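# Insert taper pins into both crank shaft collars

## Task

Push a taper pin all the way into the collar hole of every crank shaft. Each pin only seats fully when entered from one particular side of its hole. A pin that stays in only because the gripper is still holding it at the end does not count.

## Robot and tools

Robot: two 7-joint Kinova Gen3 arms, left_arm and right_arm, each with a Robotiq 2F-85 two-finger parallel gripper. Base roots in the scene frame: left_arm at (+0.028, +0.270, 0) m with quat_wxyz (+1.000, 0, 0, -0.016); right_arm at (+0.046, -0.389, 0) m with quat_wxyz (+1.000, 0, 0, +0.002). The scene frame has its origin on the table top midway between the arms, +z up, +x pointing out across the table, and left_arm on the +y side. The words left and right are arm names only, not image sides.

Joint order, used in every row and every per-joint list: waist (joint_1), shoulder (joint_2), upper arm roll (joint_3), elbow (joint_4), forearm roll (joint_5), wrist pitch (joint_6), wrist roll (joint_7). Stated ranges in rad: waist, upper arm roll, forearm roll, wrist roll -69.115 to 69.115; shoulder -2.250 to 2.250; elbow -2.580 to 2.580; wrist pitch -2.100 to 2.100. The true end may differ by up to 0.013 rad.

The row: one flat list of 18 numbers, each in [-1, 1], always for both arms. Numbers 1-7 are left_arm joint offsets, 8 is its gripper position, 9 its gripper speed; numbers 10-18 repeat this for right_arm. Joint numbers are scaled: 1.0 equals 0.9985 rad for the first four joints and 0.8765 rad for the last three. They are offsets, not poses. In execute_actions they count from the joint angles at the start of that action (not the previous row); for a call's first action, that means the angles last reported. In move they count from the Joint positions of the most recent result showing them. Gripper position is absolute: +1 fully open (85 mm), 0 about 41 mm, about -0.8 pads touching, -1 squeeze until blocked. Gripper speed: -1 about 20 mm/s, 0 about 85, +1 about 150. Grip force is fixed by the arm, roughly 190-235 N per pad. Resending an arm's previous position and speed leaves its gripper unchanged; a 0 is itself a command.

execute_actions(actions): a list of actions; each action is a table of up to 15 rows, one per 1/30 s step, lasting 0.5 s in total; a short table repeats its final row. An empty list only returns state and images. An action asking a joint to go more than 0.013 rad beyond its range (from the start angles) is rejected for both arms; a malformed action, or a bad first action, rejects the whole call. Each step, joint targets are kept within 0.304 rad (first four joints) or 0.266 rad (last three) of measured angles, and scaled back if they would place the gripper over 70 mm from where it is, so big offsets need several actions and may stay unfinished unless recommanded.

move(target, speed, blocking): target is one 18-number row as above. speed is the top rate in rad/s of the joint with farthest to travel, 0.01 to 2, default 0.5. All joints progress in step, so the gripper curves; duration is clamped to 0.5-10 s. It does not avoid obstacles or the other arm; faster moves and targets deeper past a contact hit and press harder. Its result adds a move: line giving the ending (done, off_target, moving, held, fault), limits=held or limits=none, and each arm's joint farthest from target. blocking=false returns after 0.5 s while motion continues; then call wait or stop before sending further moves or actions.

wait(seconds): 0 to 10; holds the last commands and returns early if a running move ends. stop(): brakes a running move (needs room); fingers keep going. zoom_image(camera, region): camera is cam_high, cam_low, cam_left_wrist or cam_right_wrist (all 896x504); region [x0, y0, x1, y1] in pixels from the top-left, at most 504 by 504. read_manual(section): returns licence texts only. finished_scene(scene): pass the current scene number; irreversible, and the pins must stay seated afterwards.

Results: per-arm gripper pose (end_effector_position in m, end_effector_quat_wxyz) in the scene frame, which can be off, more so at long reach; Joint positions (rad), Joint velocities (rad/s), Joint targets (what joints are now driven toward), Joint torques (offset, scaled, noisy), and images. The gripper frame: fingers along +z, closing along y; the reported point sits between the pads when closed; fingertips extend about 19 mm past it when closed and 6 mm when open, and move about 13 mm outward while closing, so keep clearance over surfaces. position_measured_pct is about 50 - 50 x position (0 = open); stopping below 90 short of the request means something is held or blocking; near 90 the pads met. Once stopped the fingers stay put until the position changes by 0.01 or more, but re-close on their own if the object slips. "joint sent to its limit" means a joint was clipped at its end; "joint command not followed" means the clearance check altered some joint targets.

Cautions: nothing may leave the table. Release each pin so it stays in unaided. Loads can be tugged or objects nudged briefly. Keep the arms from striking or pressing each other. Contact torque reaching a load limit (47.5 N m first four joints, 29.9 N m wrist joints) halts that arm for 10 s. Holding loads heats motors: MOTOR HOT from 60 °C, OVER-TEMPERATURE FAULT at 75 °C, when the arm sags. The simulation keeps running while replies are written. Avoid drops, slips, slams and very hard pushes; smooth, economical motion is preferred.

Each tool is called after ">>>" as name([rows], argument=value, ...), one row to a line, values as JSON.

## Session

>>> execute_actions(actions=[])

Scene clock: 0.00 s.
left_arm: end_effector_position=(+0.2747, +0.5542, +0.3119) position_measured_pct=0.0 end_effector_quat_wxyz=(+0.061, +0.978, +0.198, -0.007) | right_arm: end_effector_position=(+0.4501, +0.2311, +0.2352) position_measured_pct=0.0 end_effector_quat_wxyz=(+0.424, -0.149, +0.864, -0.227)
Joint names: [waist, shoulder, upper arm roll, elbow, forearm roll, wrist pitch, wrist roll]
Joint positions: left_arm=[-0.587  0.272 -0.566  1.558  0.21   1.461  3.967] | right_arm=[-1.442  1.308  0.499  0.289  0.523  1.623  0.636]
Joint velocities: left_arm=[-0.     0.     0.001  0.    -0.     0.    -0.   ] | right_arm=[ 0.     0.     0.    -0.002 -0.    -0.    -0.   ]
Joint torques (N m, as the joint torque sensors report them, + toward a larger angle): no reading
Motor temperatures (°C, as the motors report them): left_arm=[26 27 28 31 33 34 38] | right_arm=[31 29 29 31 34 40 36]
Joint targets: left_arm=[-0.587 0.272 -0.566 1.558 0.210 1.461 3.967] | right_arm=[-1.442 1.308 0.499 0.289 0.523 1.623 0.636]

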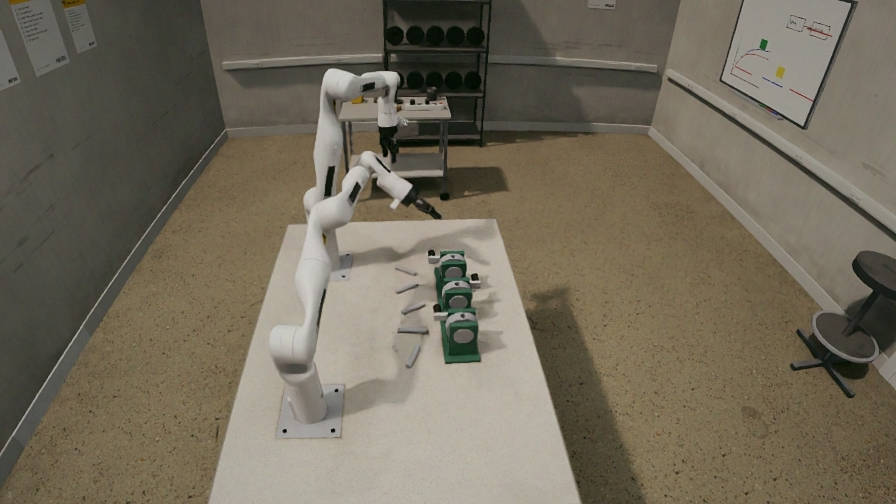

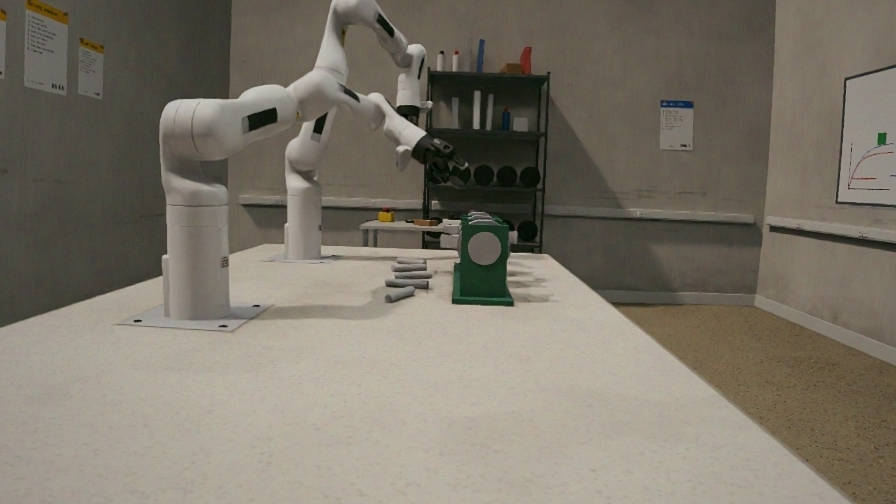

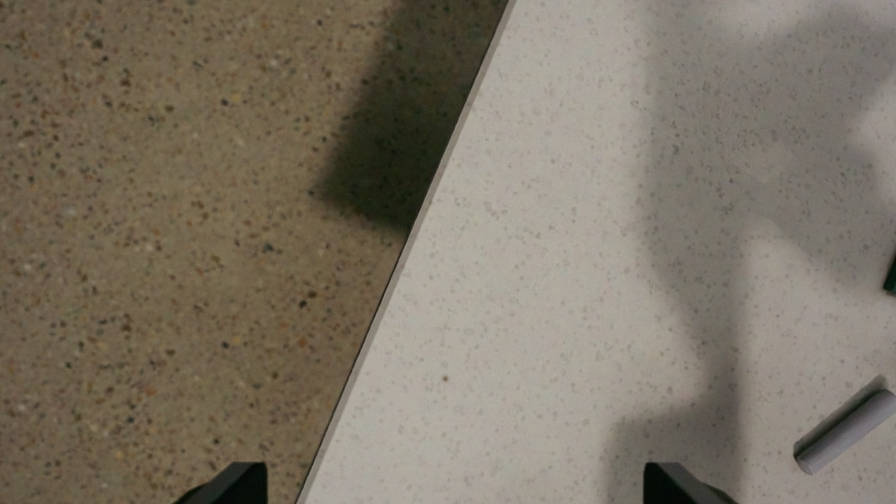

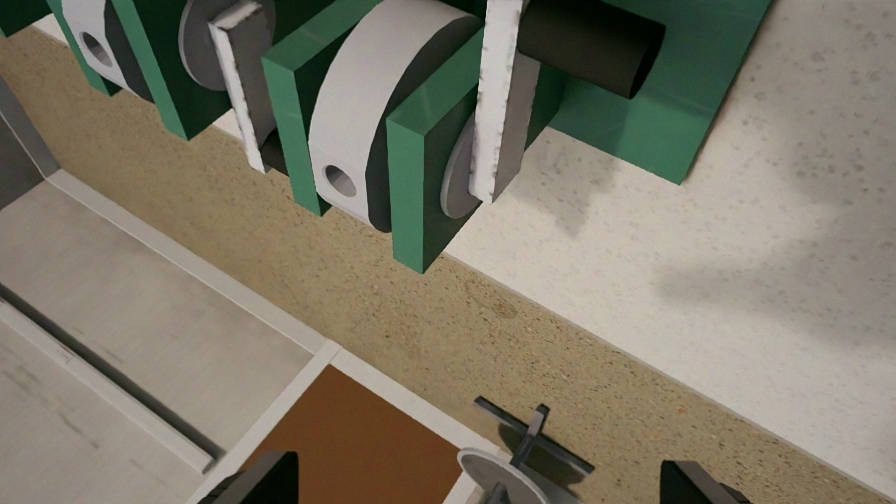

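>>> move(target=[0.5,0.039,0.567,-0.158,-0.24,-0.035,0.8,-1,1,0.99,-0.95,-0.5,0.99,-0.597,-0.3,0.5,-1,1], speed=1.1)

>>> move(target=[0.718,0,0,0,0,0,0.805,-1,1,0.25,0,0,0.3,0,-0.3,0,-1,1], speed=1.1)

Scene clock: 3.37 s.
left_arm: end_effector_position=(+0.4685, +0.2694, +0.3301) position_measured_pct=91.7 end_effector_quat_wxyz=(-0.000, +1.000, +0.005, +0.000) | right_arm: end_effector_position=(+0.5110, -0.1873, +0.3496) position_measured_pct=91.7 end_effector_quat_wxyz=(+0.064, +0.020, +0.997, +0.033)
Joint names: [waist, shoulder, upper arm roll, elbow, forearm roll, wrist pitch, wrist roll]
Joint positions: left_arm=[-0.088  0.311  0.001  1.4   -0.001  1.43   4.668] | right_arm=[-0.454  0.36   0.     1.278 -0.001  1.36   1.075]
Joint velocities: left_arm=[ 0.001 -0.     0.001 -0.001  0.    -0.    -0.   ] | right_arm=[ 0.002 -0.003 -0.001  0.001 -0.    -0.001  0.   ]
Joint torques (N m, as the joint torque sensors report them, + toward a larger angle): left_arm=[ -0.24 -15.65  -0.56  -9.38   0.11  -0.36  -0.07] | right_arm=[ -0.66 -16.98   0.42  -9.09   0.13  -0.22  -0.09]
Motor temperatures (°C, as the motors report them): left_arm=[26 27 28 31 33 34 38] | right_arm=[31 29 29 31 34 40 36]
Joint targets: left_arm=[-0.088 0.311 0.001 1.400 -0.001 1.430 4.668] | right_arm=[-0.454 0.360 0.000 1.278 -0.001 1.360 1.075]
move: done; limits=none; left_arm: farthest joint: the waist, 0.000 radians from its target (0.499 radians at the start); right_arm: farthest joint: the waist, 0.000 radians from its target (0.989 radians at the start)

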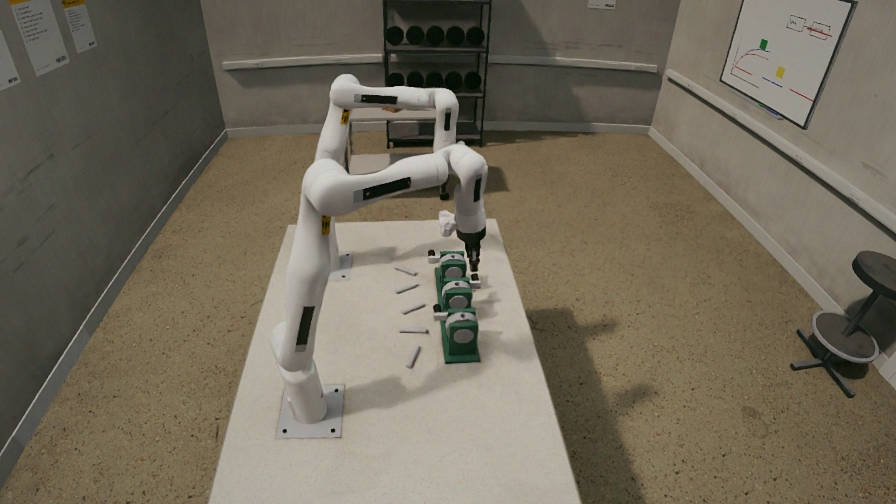

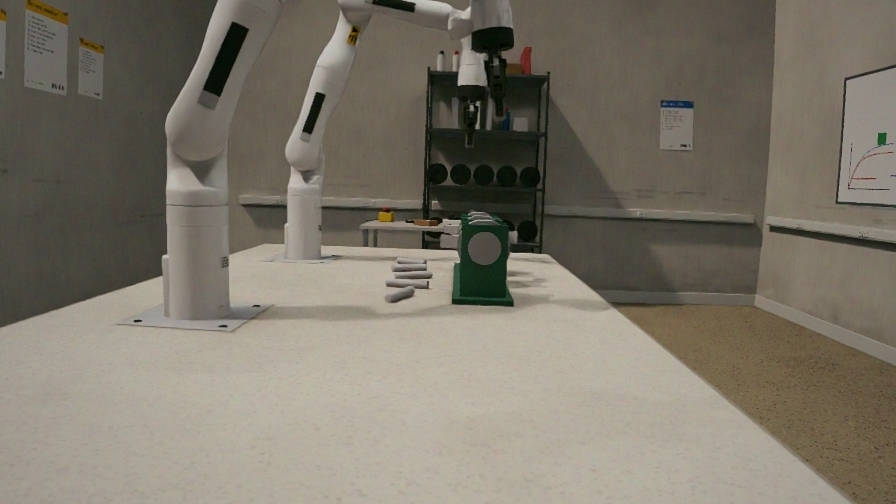

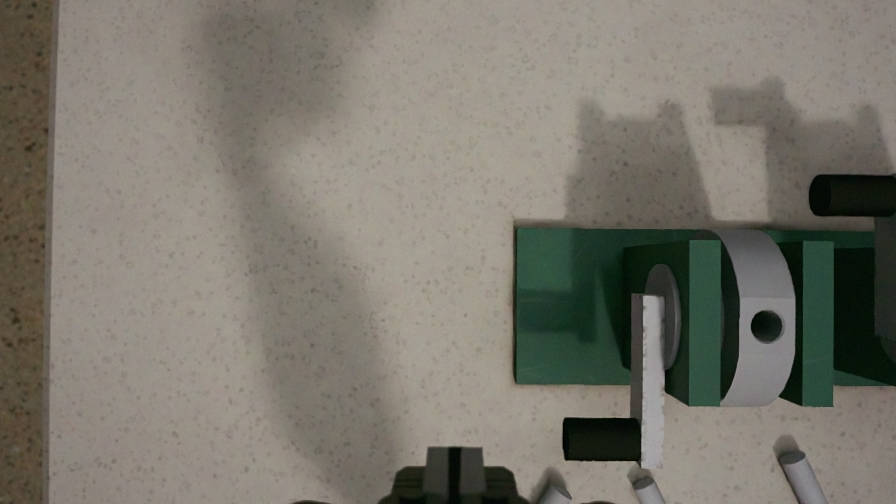

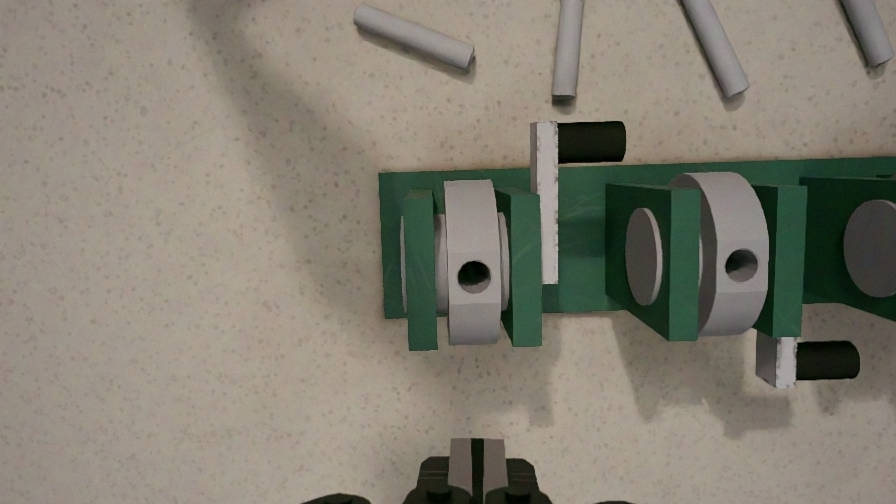

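Scene clock: 4.80 s.
left_arm: end_effector_position=(+0.3596, -0.0199, +0.3301) position_measured_pct=91.7 end_effector_quat_wxyz=(-0.000, +1.000, -0.000, +0.000) | right_arm: end_effector_position=(+0.5155, -0.3150, +0.2566) position_measured_pct=91.7 end_effector_quat_wxyz=(+0.051, +0.144, +0.988, +0.019)
Joint names: [waist, shoulder, upper arm roll, elbow, forearm roll, wrist pitch, wrist roll]
Joint positions: left_arm=[ 0.629  0.311  0.001  1.4   -0.001  1.43   5.374] | right_arm=[-0.204  0.36   0.     1.577 -0.001  1.097  1.075]
Joint velocities: left_arm=[ 0.002 -0.001  0.002 -0.    -0.    -0.001 -0.   ] | right_arm=[ 0.001  0.001 -0.001  0.    -0.    -0.001 -0.   ]
Joint torques (N m, as the joint torque sensors report them, + toward a larger angle): left_arm=[ -0.36 -16.18  -0.11  -9.32  -0.02  -0.01   0.07] | right_arm=[ -0.26 -16.32   0.    -8.56  -0.16   0.01   0.07]
Motor temperatures (°C, as the motors report them): left_arm=[26 27 28 31 33 34 38] | right_arm=[31 29 29 31 34 40 36]
Joint targets: left_arm=[0.629 0.311 0.001 1.400 -0.001 1.430 5.374] | right_arm=[-0.204 0.360 0.000 1.577 -0.001 1.097 1.075]
move: done; limits=none; left_arm: farthest joint: the waist, 0.000 radians from its target (0.717 radians at the start); right_arm: farthest joint: the waist, 0.000 radians from its target (0.249 radians at the start)

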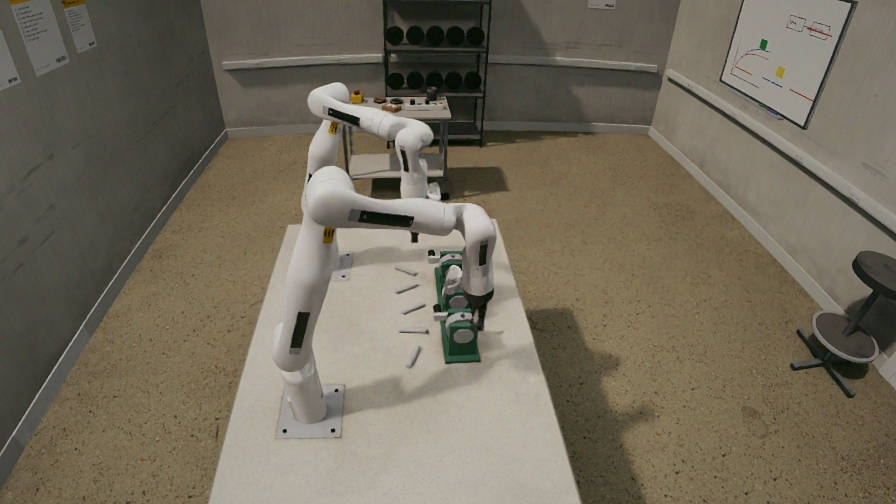

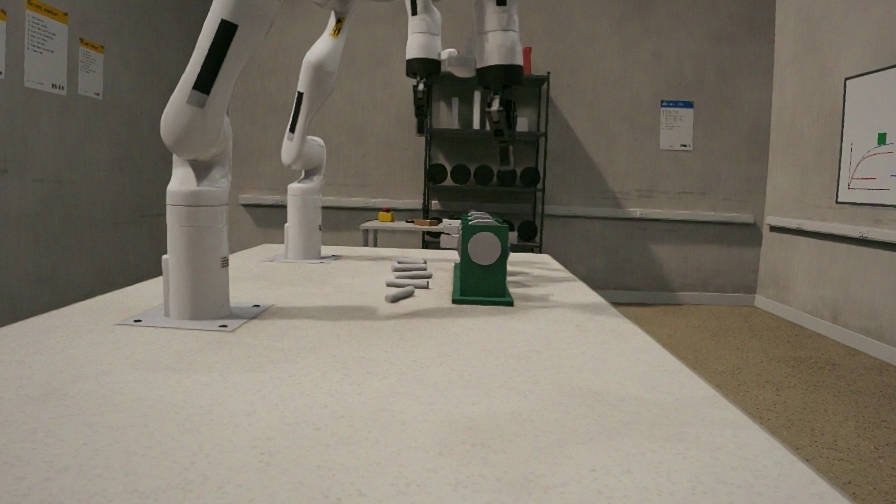

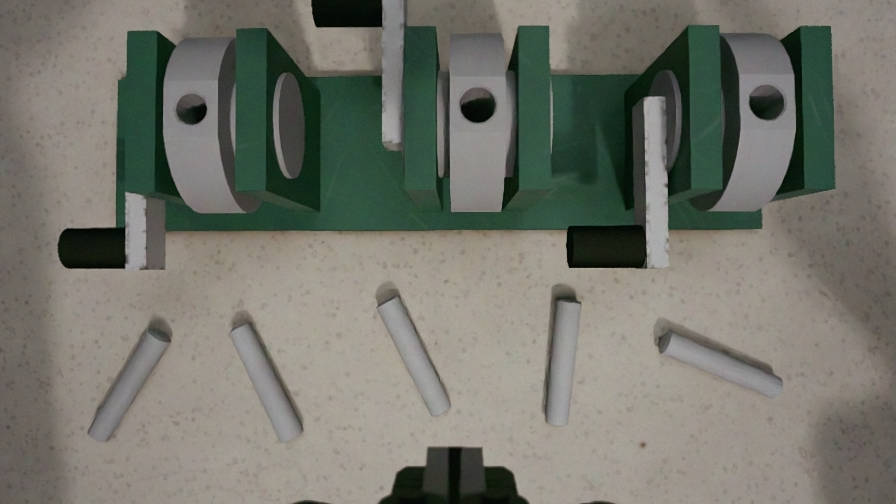

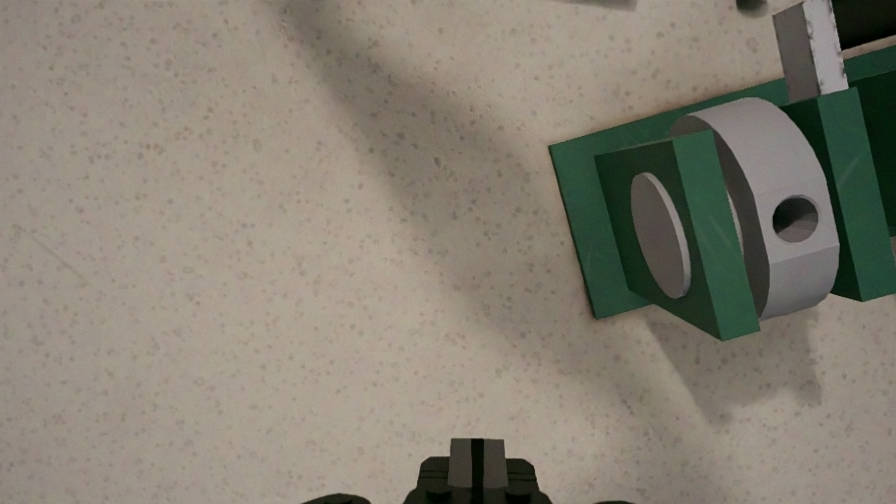

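>>> zoom_image(camera="cam_left_wrist", region=[70,270,470,460])

>>> zoom_image(camera="cam_left_wrist", region=[500,270,820,460])

Region (70, 270, 470, 460) of cam_left_wrist's 896x504 image, scaled by 1.260; it fills the top 239 rows of this view, and the rest is white.

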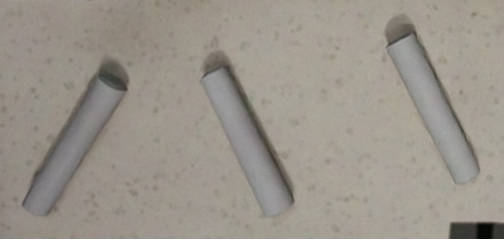

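Region (500, 270, 820, 460) of cam_left_wrist's 896x504 image, scaled by 1.575; it fills the top 299 rows of this view, and the rest is white.

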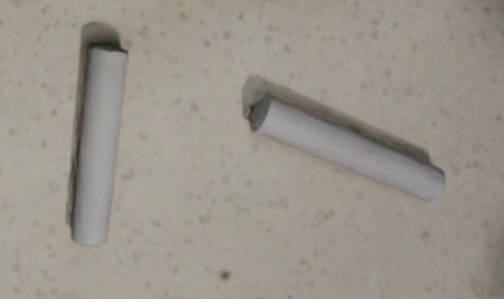

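>>> move(target=[-0.5356,0.0792,0,0.482,0,-0.6387,0.99,0.1,1,-0.460,0.1534,0,0.5148,0,-0.6385,0.99,-0.2,1], speed=1.0)

>>> move(target=[0,0,0,0,0,0,0.191,0.1,1,0,0,0,0,0,0,0.188,-0.2,1], speed=1.0)

Scene clock: 26.70 s.
left_arm: end_effector_position=(+0.4216, +0.1947, +0.1600) position_measured_pct=45.2 end_effector_quat_wxyz=(-0.000, +0.764, +0.645, -0.000) | right_arm: end_effector_position=(+0.4526, -0.2138, +0.1585) position_measured_pct=59.9 end_effector_quat_wxyz=(+0.054, -0.247, +0.968, +0.007)
Joint names: [waist, shoulder, upper arm roll, elbow, forearm roll, wrist pitch, wrist roll]
Joint positions: left_arm=[ 0.094  0.39   0.001  1.881 -0.001  0.87   6.242] | right_arm=[-0.475  0.411  0.011  1.861  0.008  0.76   1.597]
Joint velocities: left_arm=[ 0.001  0.    -0.002  0.001 -0.    -0.     0.   ] | right_arm=[-0.     0.001  0.001 -0.001 -0.     0.001  0.   ]
Joint torques (N m, as the joint torque sensors report them, + toward a larger angle): left_arm=[ -0.25 -15.32   0.1   -6.96  -0.1   -0.22  -0.14] | right_arm=[  0.62 -12.8    0.69  -5.36   0.35  -0.21  -0.25]
Motor temperatures (°C, as the motors report them): left_arm=[26 27 28 31 33 34 38] | right_arm=[31 29 29 31 34 40 36]
Joint targets: left_arm=[0.094 0.390 0.001 1.881 -0.001 0.870 6.242] | right_arm=[-0.474 0.415 0.012 1.863 0.009 0.760 1.597]
TORQUE FAULT: the external load on the shoulder of the right arm reached its load limit, and that arm stopped for 10 seconds. That time counts as 18 of the actions that you can send in this scene. A torque fault stops only its own arm. That arm's remaining commands of this call were not run. That arm holds where it stopped, with its grip as last carried out, and accepts commands again: back off and push less far. That arm stops again, at the same cost, whenever a joint's load reaches its limit.
move: fault (right_arm); limits=none; left_arm: farthest joint: the waist, 0.000 radians from its target (0.535 radians at the start); right_arm: farthest joint: the wrist roll, 0.346 radians from its target (0.868 radians at the start)

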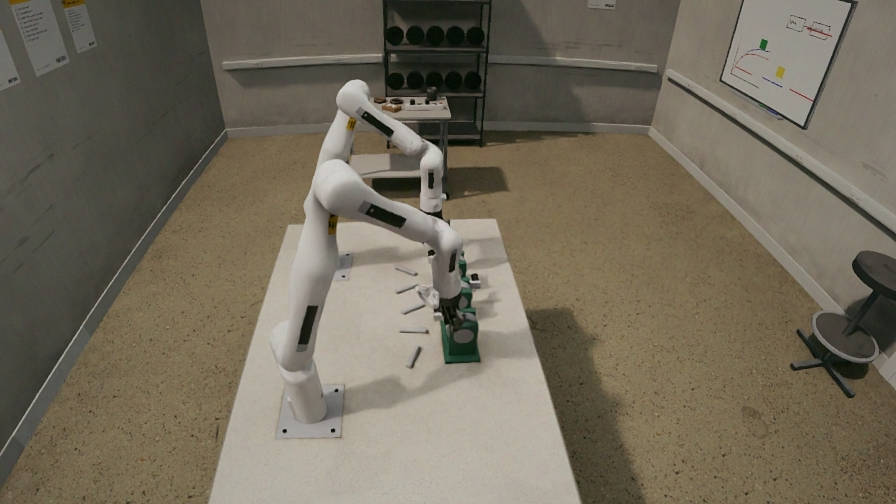

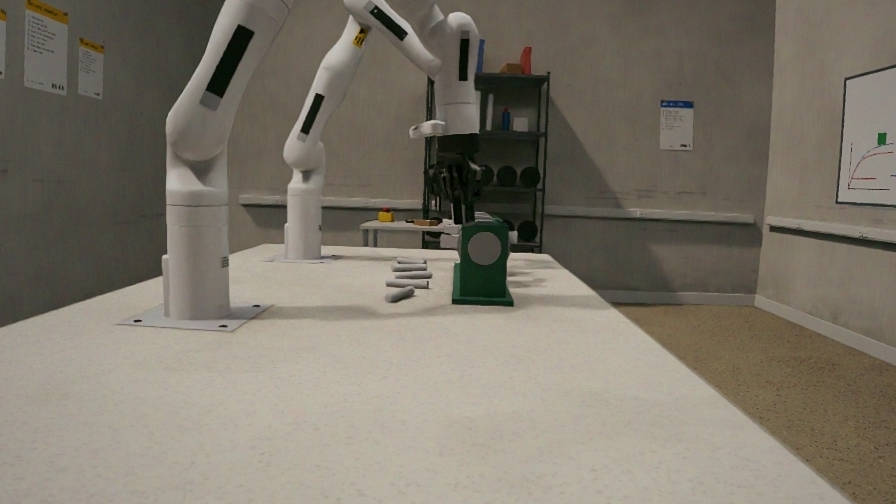

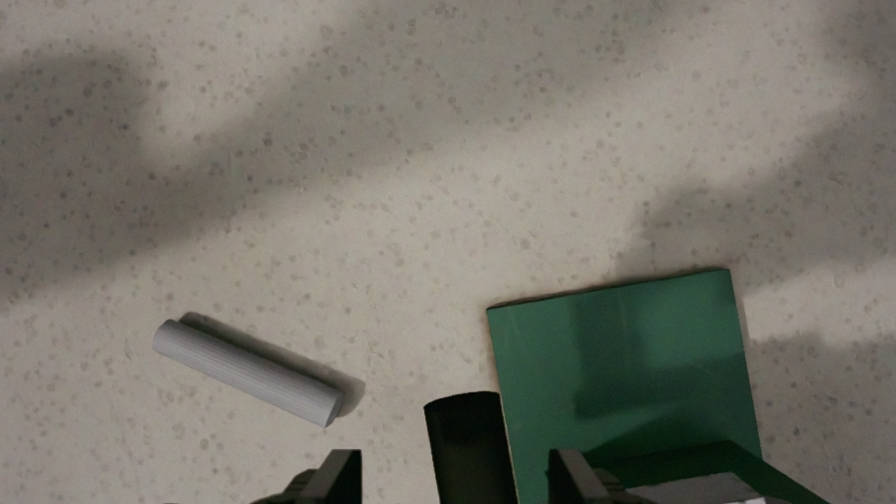

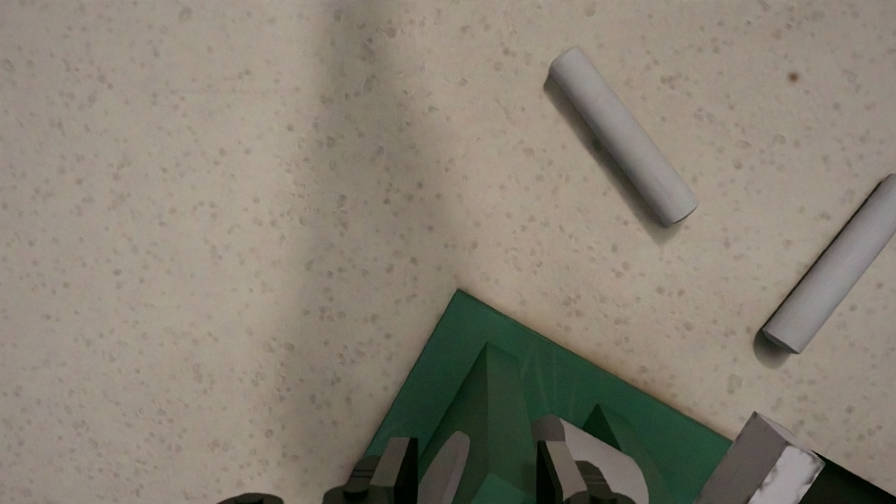

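not run: a fault stop came before this call.

>>> move(target=[0,0,0,0,0,0,0.191,0.1,1,0,-0.13,-0.011,0,-0.009,0.1,0,-0.2,1], speed=0.4)

Scene clock: 27.77 s.
left_arm: end_effector_position=(+0.4216, +0.1947, +0.1600) position_measured_pct=45.2 end_effector_quat_wxyz=(-0.000, +0.708, +0.706, -0.000) | right_arm: end_effector_position=(+0.4371, -0.2142, +0.2113) position_measured_pct=59.9 end_effector_quat_wxyz=(+0.074, -0.248, +0.966, +0.017)
Joint names: [waist, shoulder, upper arm roll, elbow, forearm roll, wrist pitch, wrist roll]
Joint positions: left_arm=[ 0.094  0.39   0.001  1.881 -0.001  0.87   6.409] | right_arm=[-0.475  0.281  0.     1.861  0.     0.848  1.597]
Joint velocities: left_arm=[ 0.     0.    -0.001  0.    -0.     0.    -0.   ] | right_arm=[ 0.    -0.003 -0.001  0.    -0.     0.     0.   ]
Joint torques (N m, as the joint torque sensors report them, + toward a larger angle): left_arm=[ -0.49 -15.14  -0.81  -7.33  -0.16  -0.24   0.08] | right_arm=[ -0.24 -14.25   0.42  -7.53   0.16  -0.21   0.08]
Motor temperatures (°C, as the motors report them): left_arm=[26 27 28 31 33 34 38] | right_arm=[31 29 29 31 34 40 36]
Joint targets: left_arm=[0.094 0.390 0.001 1.881 -0.001 0.870 6.409] | right_arm=[-0.475 0.281 0.000 1.861 0.000 0.848 1.597]
move: done; limits=none; left_arm: farthest joint: the waist, 0.000 radians from its target (0.000 radians at the start); right_arm: farthest joint: the waist, 0.000 radians from its target (0.000 radians at the start)

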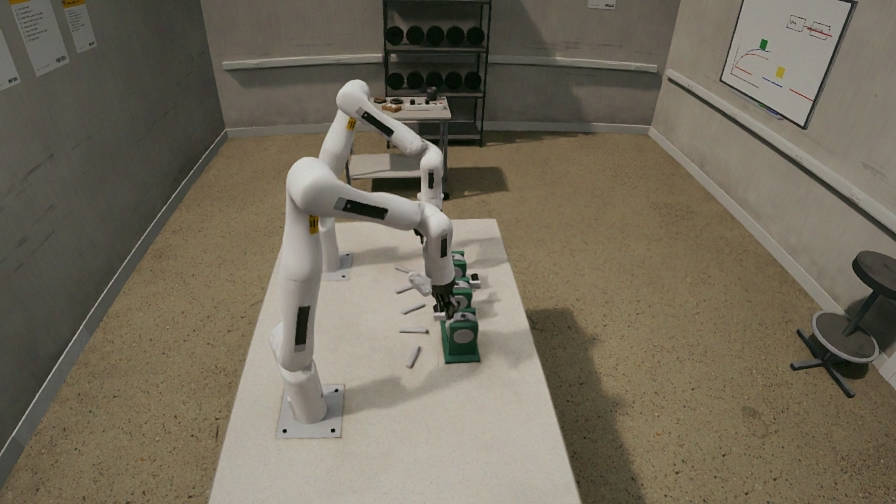

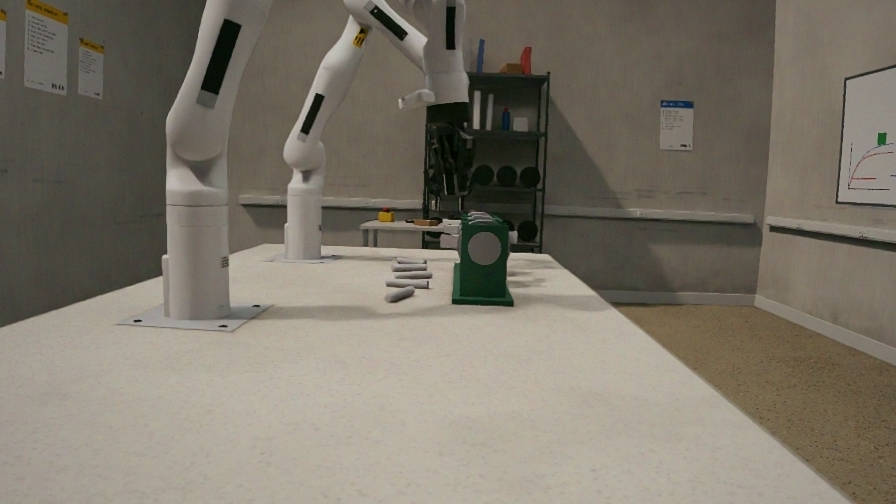

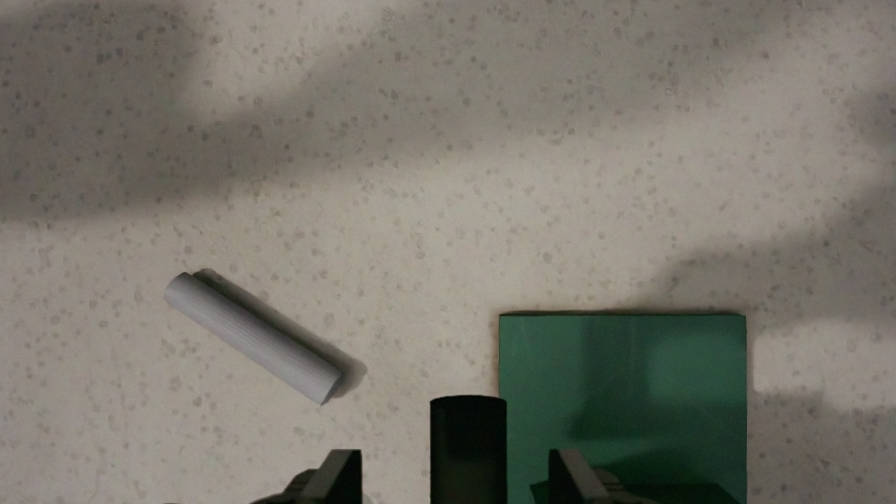

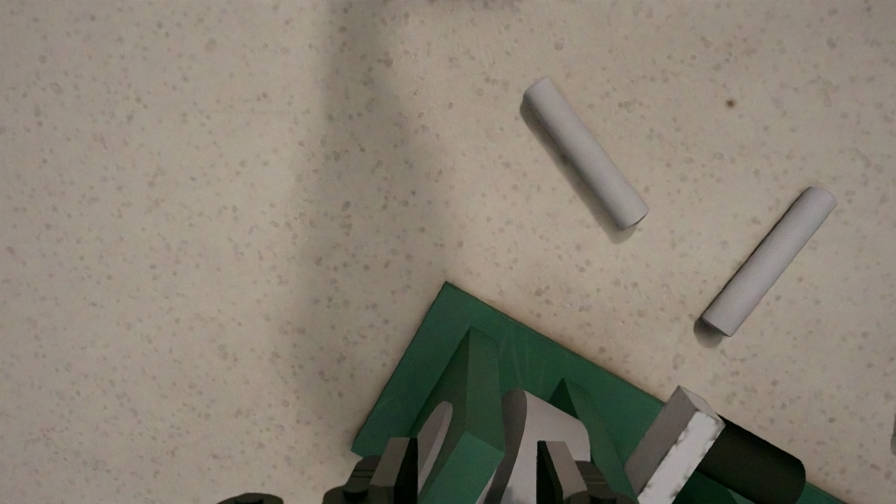

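>>> move(target=[0,0.1023,0,0.068,0,-0.194,0,0.1,1,-0.1888,-0.0026,0,0.0728,0,0.093,0.583,-0.2,1], speed=0.6)

>>> move(target=[0,0,0,0,0,0,0,-0.42,0,0,0.2351,0,0.1575,0,-0.4473,0,-0.2,1], speed=0.6)

Scene clock: 29.57 s.
left_arm: end_effector_position=(+0.4226, +0.1946, +0.1039) position_measured_pct=45.2 end_effector_quat_wxyz=(-0.000, +0.708, +0.706, -0.000) | right_arm: end_effector_position=(+0.3498, -0.1815, +0.1899) position_measured_pct=59.9 end_effector_quat_wxyz=(-0.000, -0.566, +0.825, -0.000)
Joint names: [waist, shoulder, upper arm roll, elbow, forearm roll, wrist pitch, wrist roll]
Joint positions: left_arm=[ 0.094  0.492  0.001  1.949 -0.001  0.7    6.409] | right_arm=[-0.663  0.278  0.     1.934  0.     0.93   2.108]
Joint velocities: left_arm=[-0.     0.001 -0.001  0.     0.    -0.    -0.   ] | right_arm=[-0.003 -0.001 -0.     0.    -0.    -0.     0.   ]
Joint torques (N m, as the joint torque sensors report them, + toward a larger angle): left_arm=[  0.   -15.87  -0.19  -6.16  -0.26  -0.18  -0.4 ] | right_arm=[ -0.5  -13.25   0.58  -6.59   0.3    0.23   0.01]
Motor temperatures (°C, as the motors report them): left_arm=[26 27 28 31 33 34 38] | right_arm=[31 29 29 31 34 40 36]
Joint targets: left_arm=[0.094 0.492 0.001 1.949 -0.001 0.700 6.409] | right_arm=[-0.663 0.278 0.000 1.934 0.000 0.930 2.108]
move: done; limits=none; left_arm: farthest joint: the waist, 0.000 radians from its target (0.000 radians at the start); right_arm: farthest joint: the waist, 0.001 radians from its target (0.189 radians at the start)

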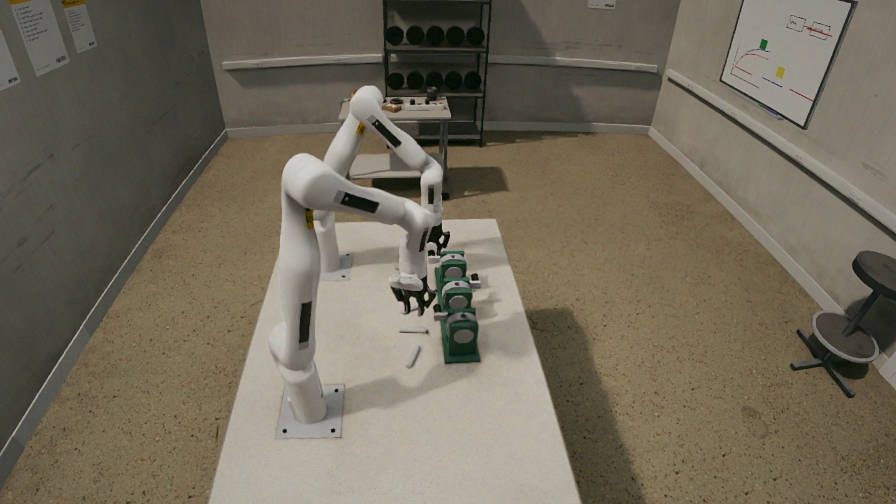

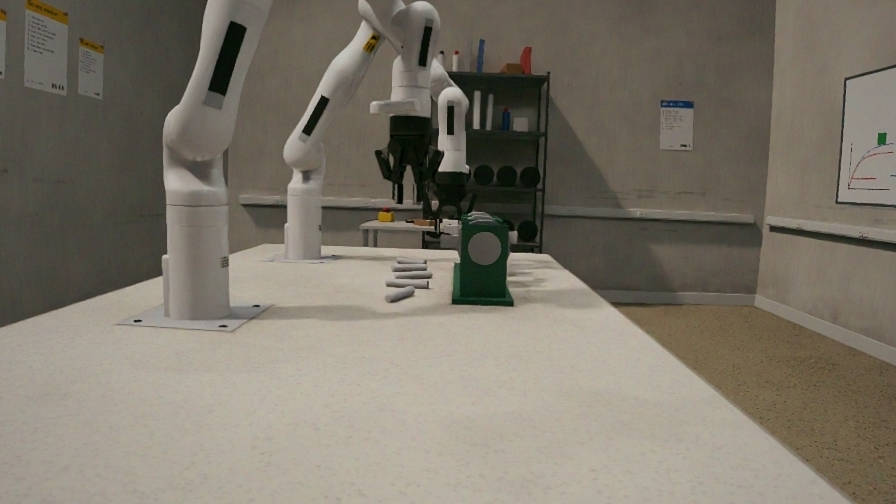

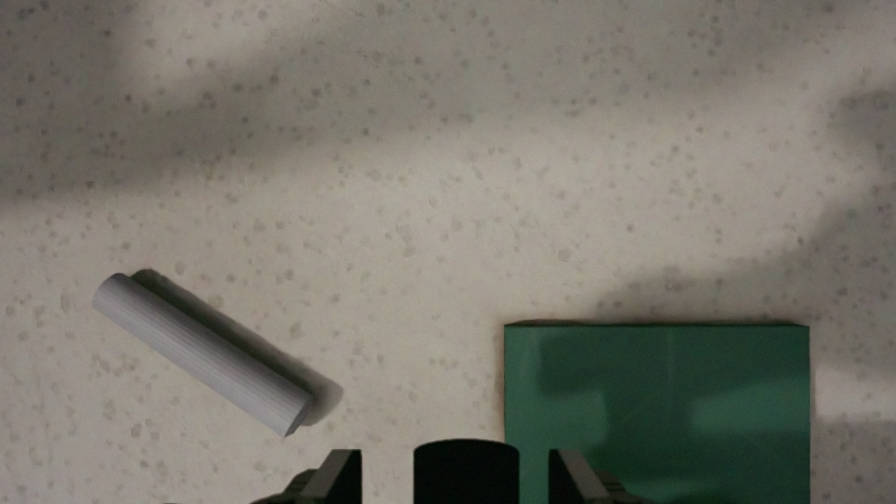

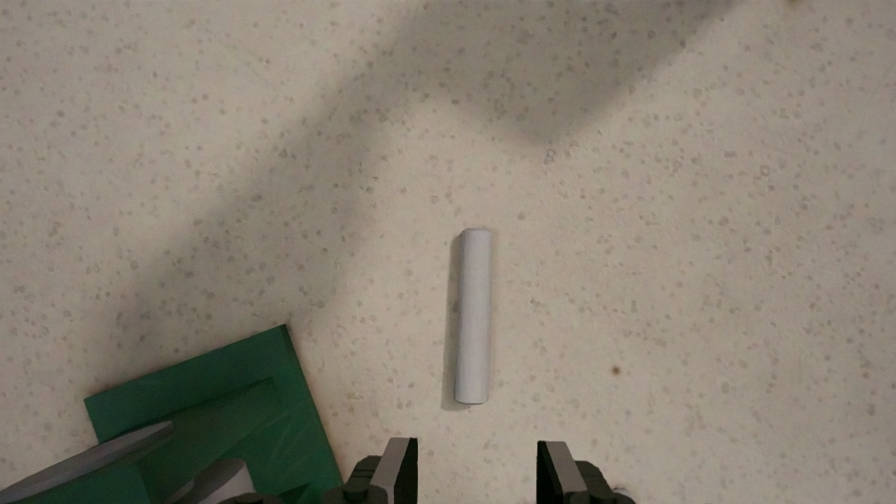

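Scene clock: 30.73 s.
left_arm: end_effector_position=(+0.4249, +0.1945, +0.1047) position_measured_pct=68.3 end_effector_quat_wxyz=(+0.002, +0.708, +0.707, +0.002) | right_arm: end_effector_position=(+0.3499, -0.1815, +0.0701) position_measured_pct=59.9 end_effector_quat_wxyz=(-0.000, -0.566, +0.825, -0.000)
Joint names: [waist, shoulder, upper arm roll, elbow, forearm roll, wrist pitch, wrist roll]
Joint positions: left_arm=[ 0.094  0.491  0.     1.947 -0.001  0.698  6.409] | right_arm=[-0.663  0.513  0.     2.091  0.     0.538  2.108]
Joint velocities: left_arm=[-0.    -0.    -0.001 -0.    -0.    -0.002 -0.   ] | right_arm=[ 0.     0.001  0.001  0.001  0.    -0.001  0.   ]
Joint torques (N m, as the joint torque sensors report them, + toward a larger angle): left_arm=[  0.   -15.3   -0.04  -4.49   0.11   0.95  -0.45] | right_arm=[ -0.12 -14.59   0.37  -4.01  -0.22   0.1   -0.15]
Motor temperatures (°C, as the motors report them): left_arm=[26 27 28 31 33 34 38] | right_arm=[31 29 29 31 34 40 36]
Joint targets: left_arm=[0.094 0.492 0.001 1.949 -0.001 0.700 6.409] | right_arm=[-0.663 0.513 0.000 2.091 0.000 0.538 2.108]
move: done; limits=none; left_arm: farthest joint: the elbow, 0.002 radians from its target (0.000 radians at the start); right_arm: farthest joint: the waist, 0.000 radians from its target (0.000 radians at the start)

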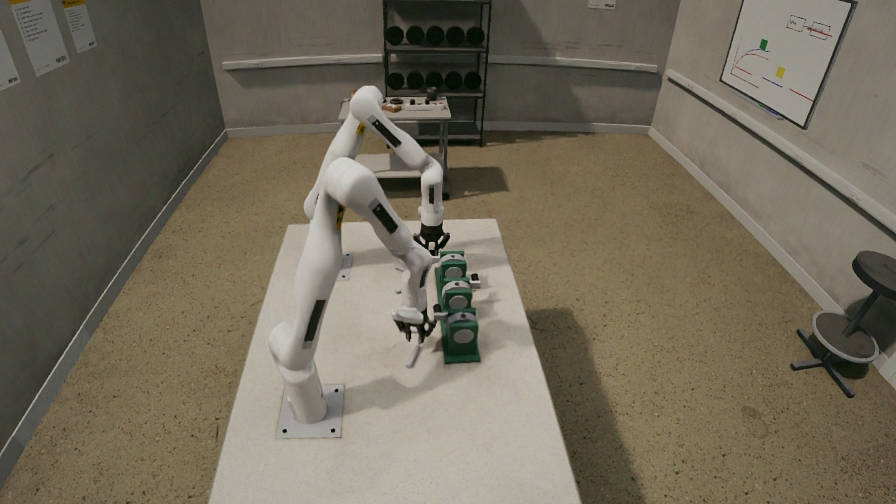

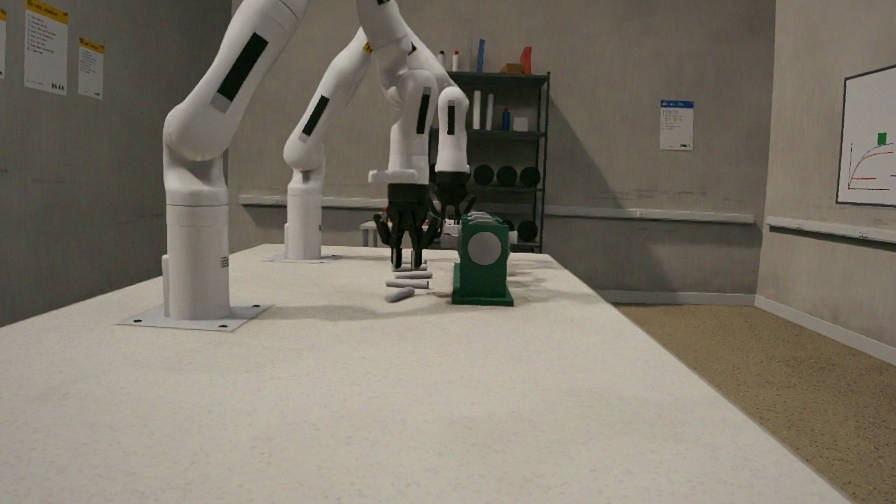

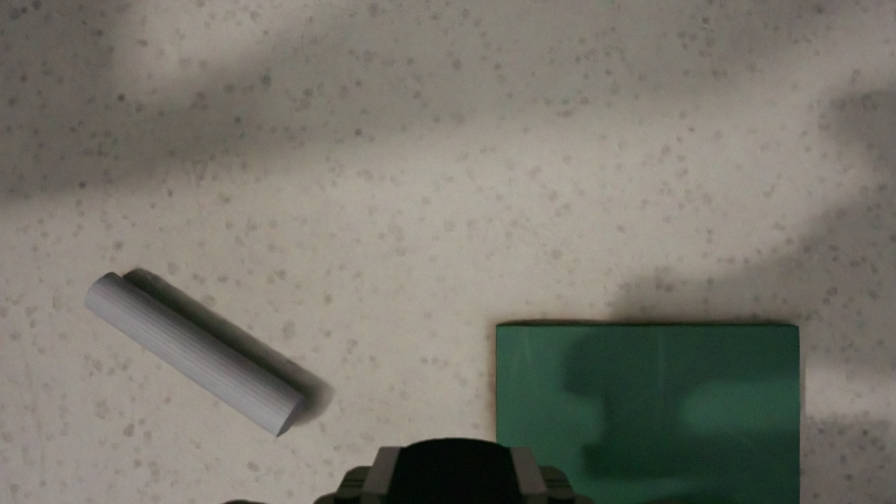

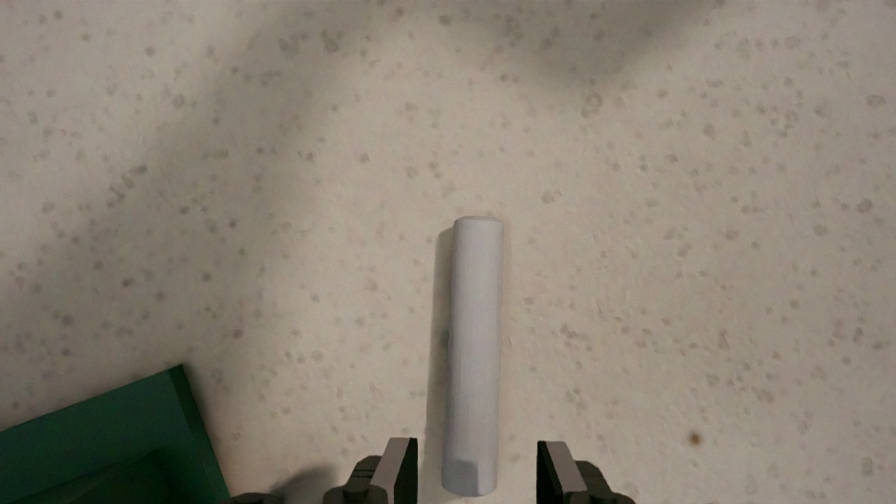

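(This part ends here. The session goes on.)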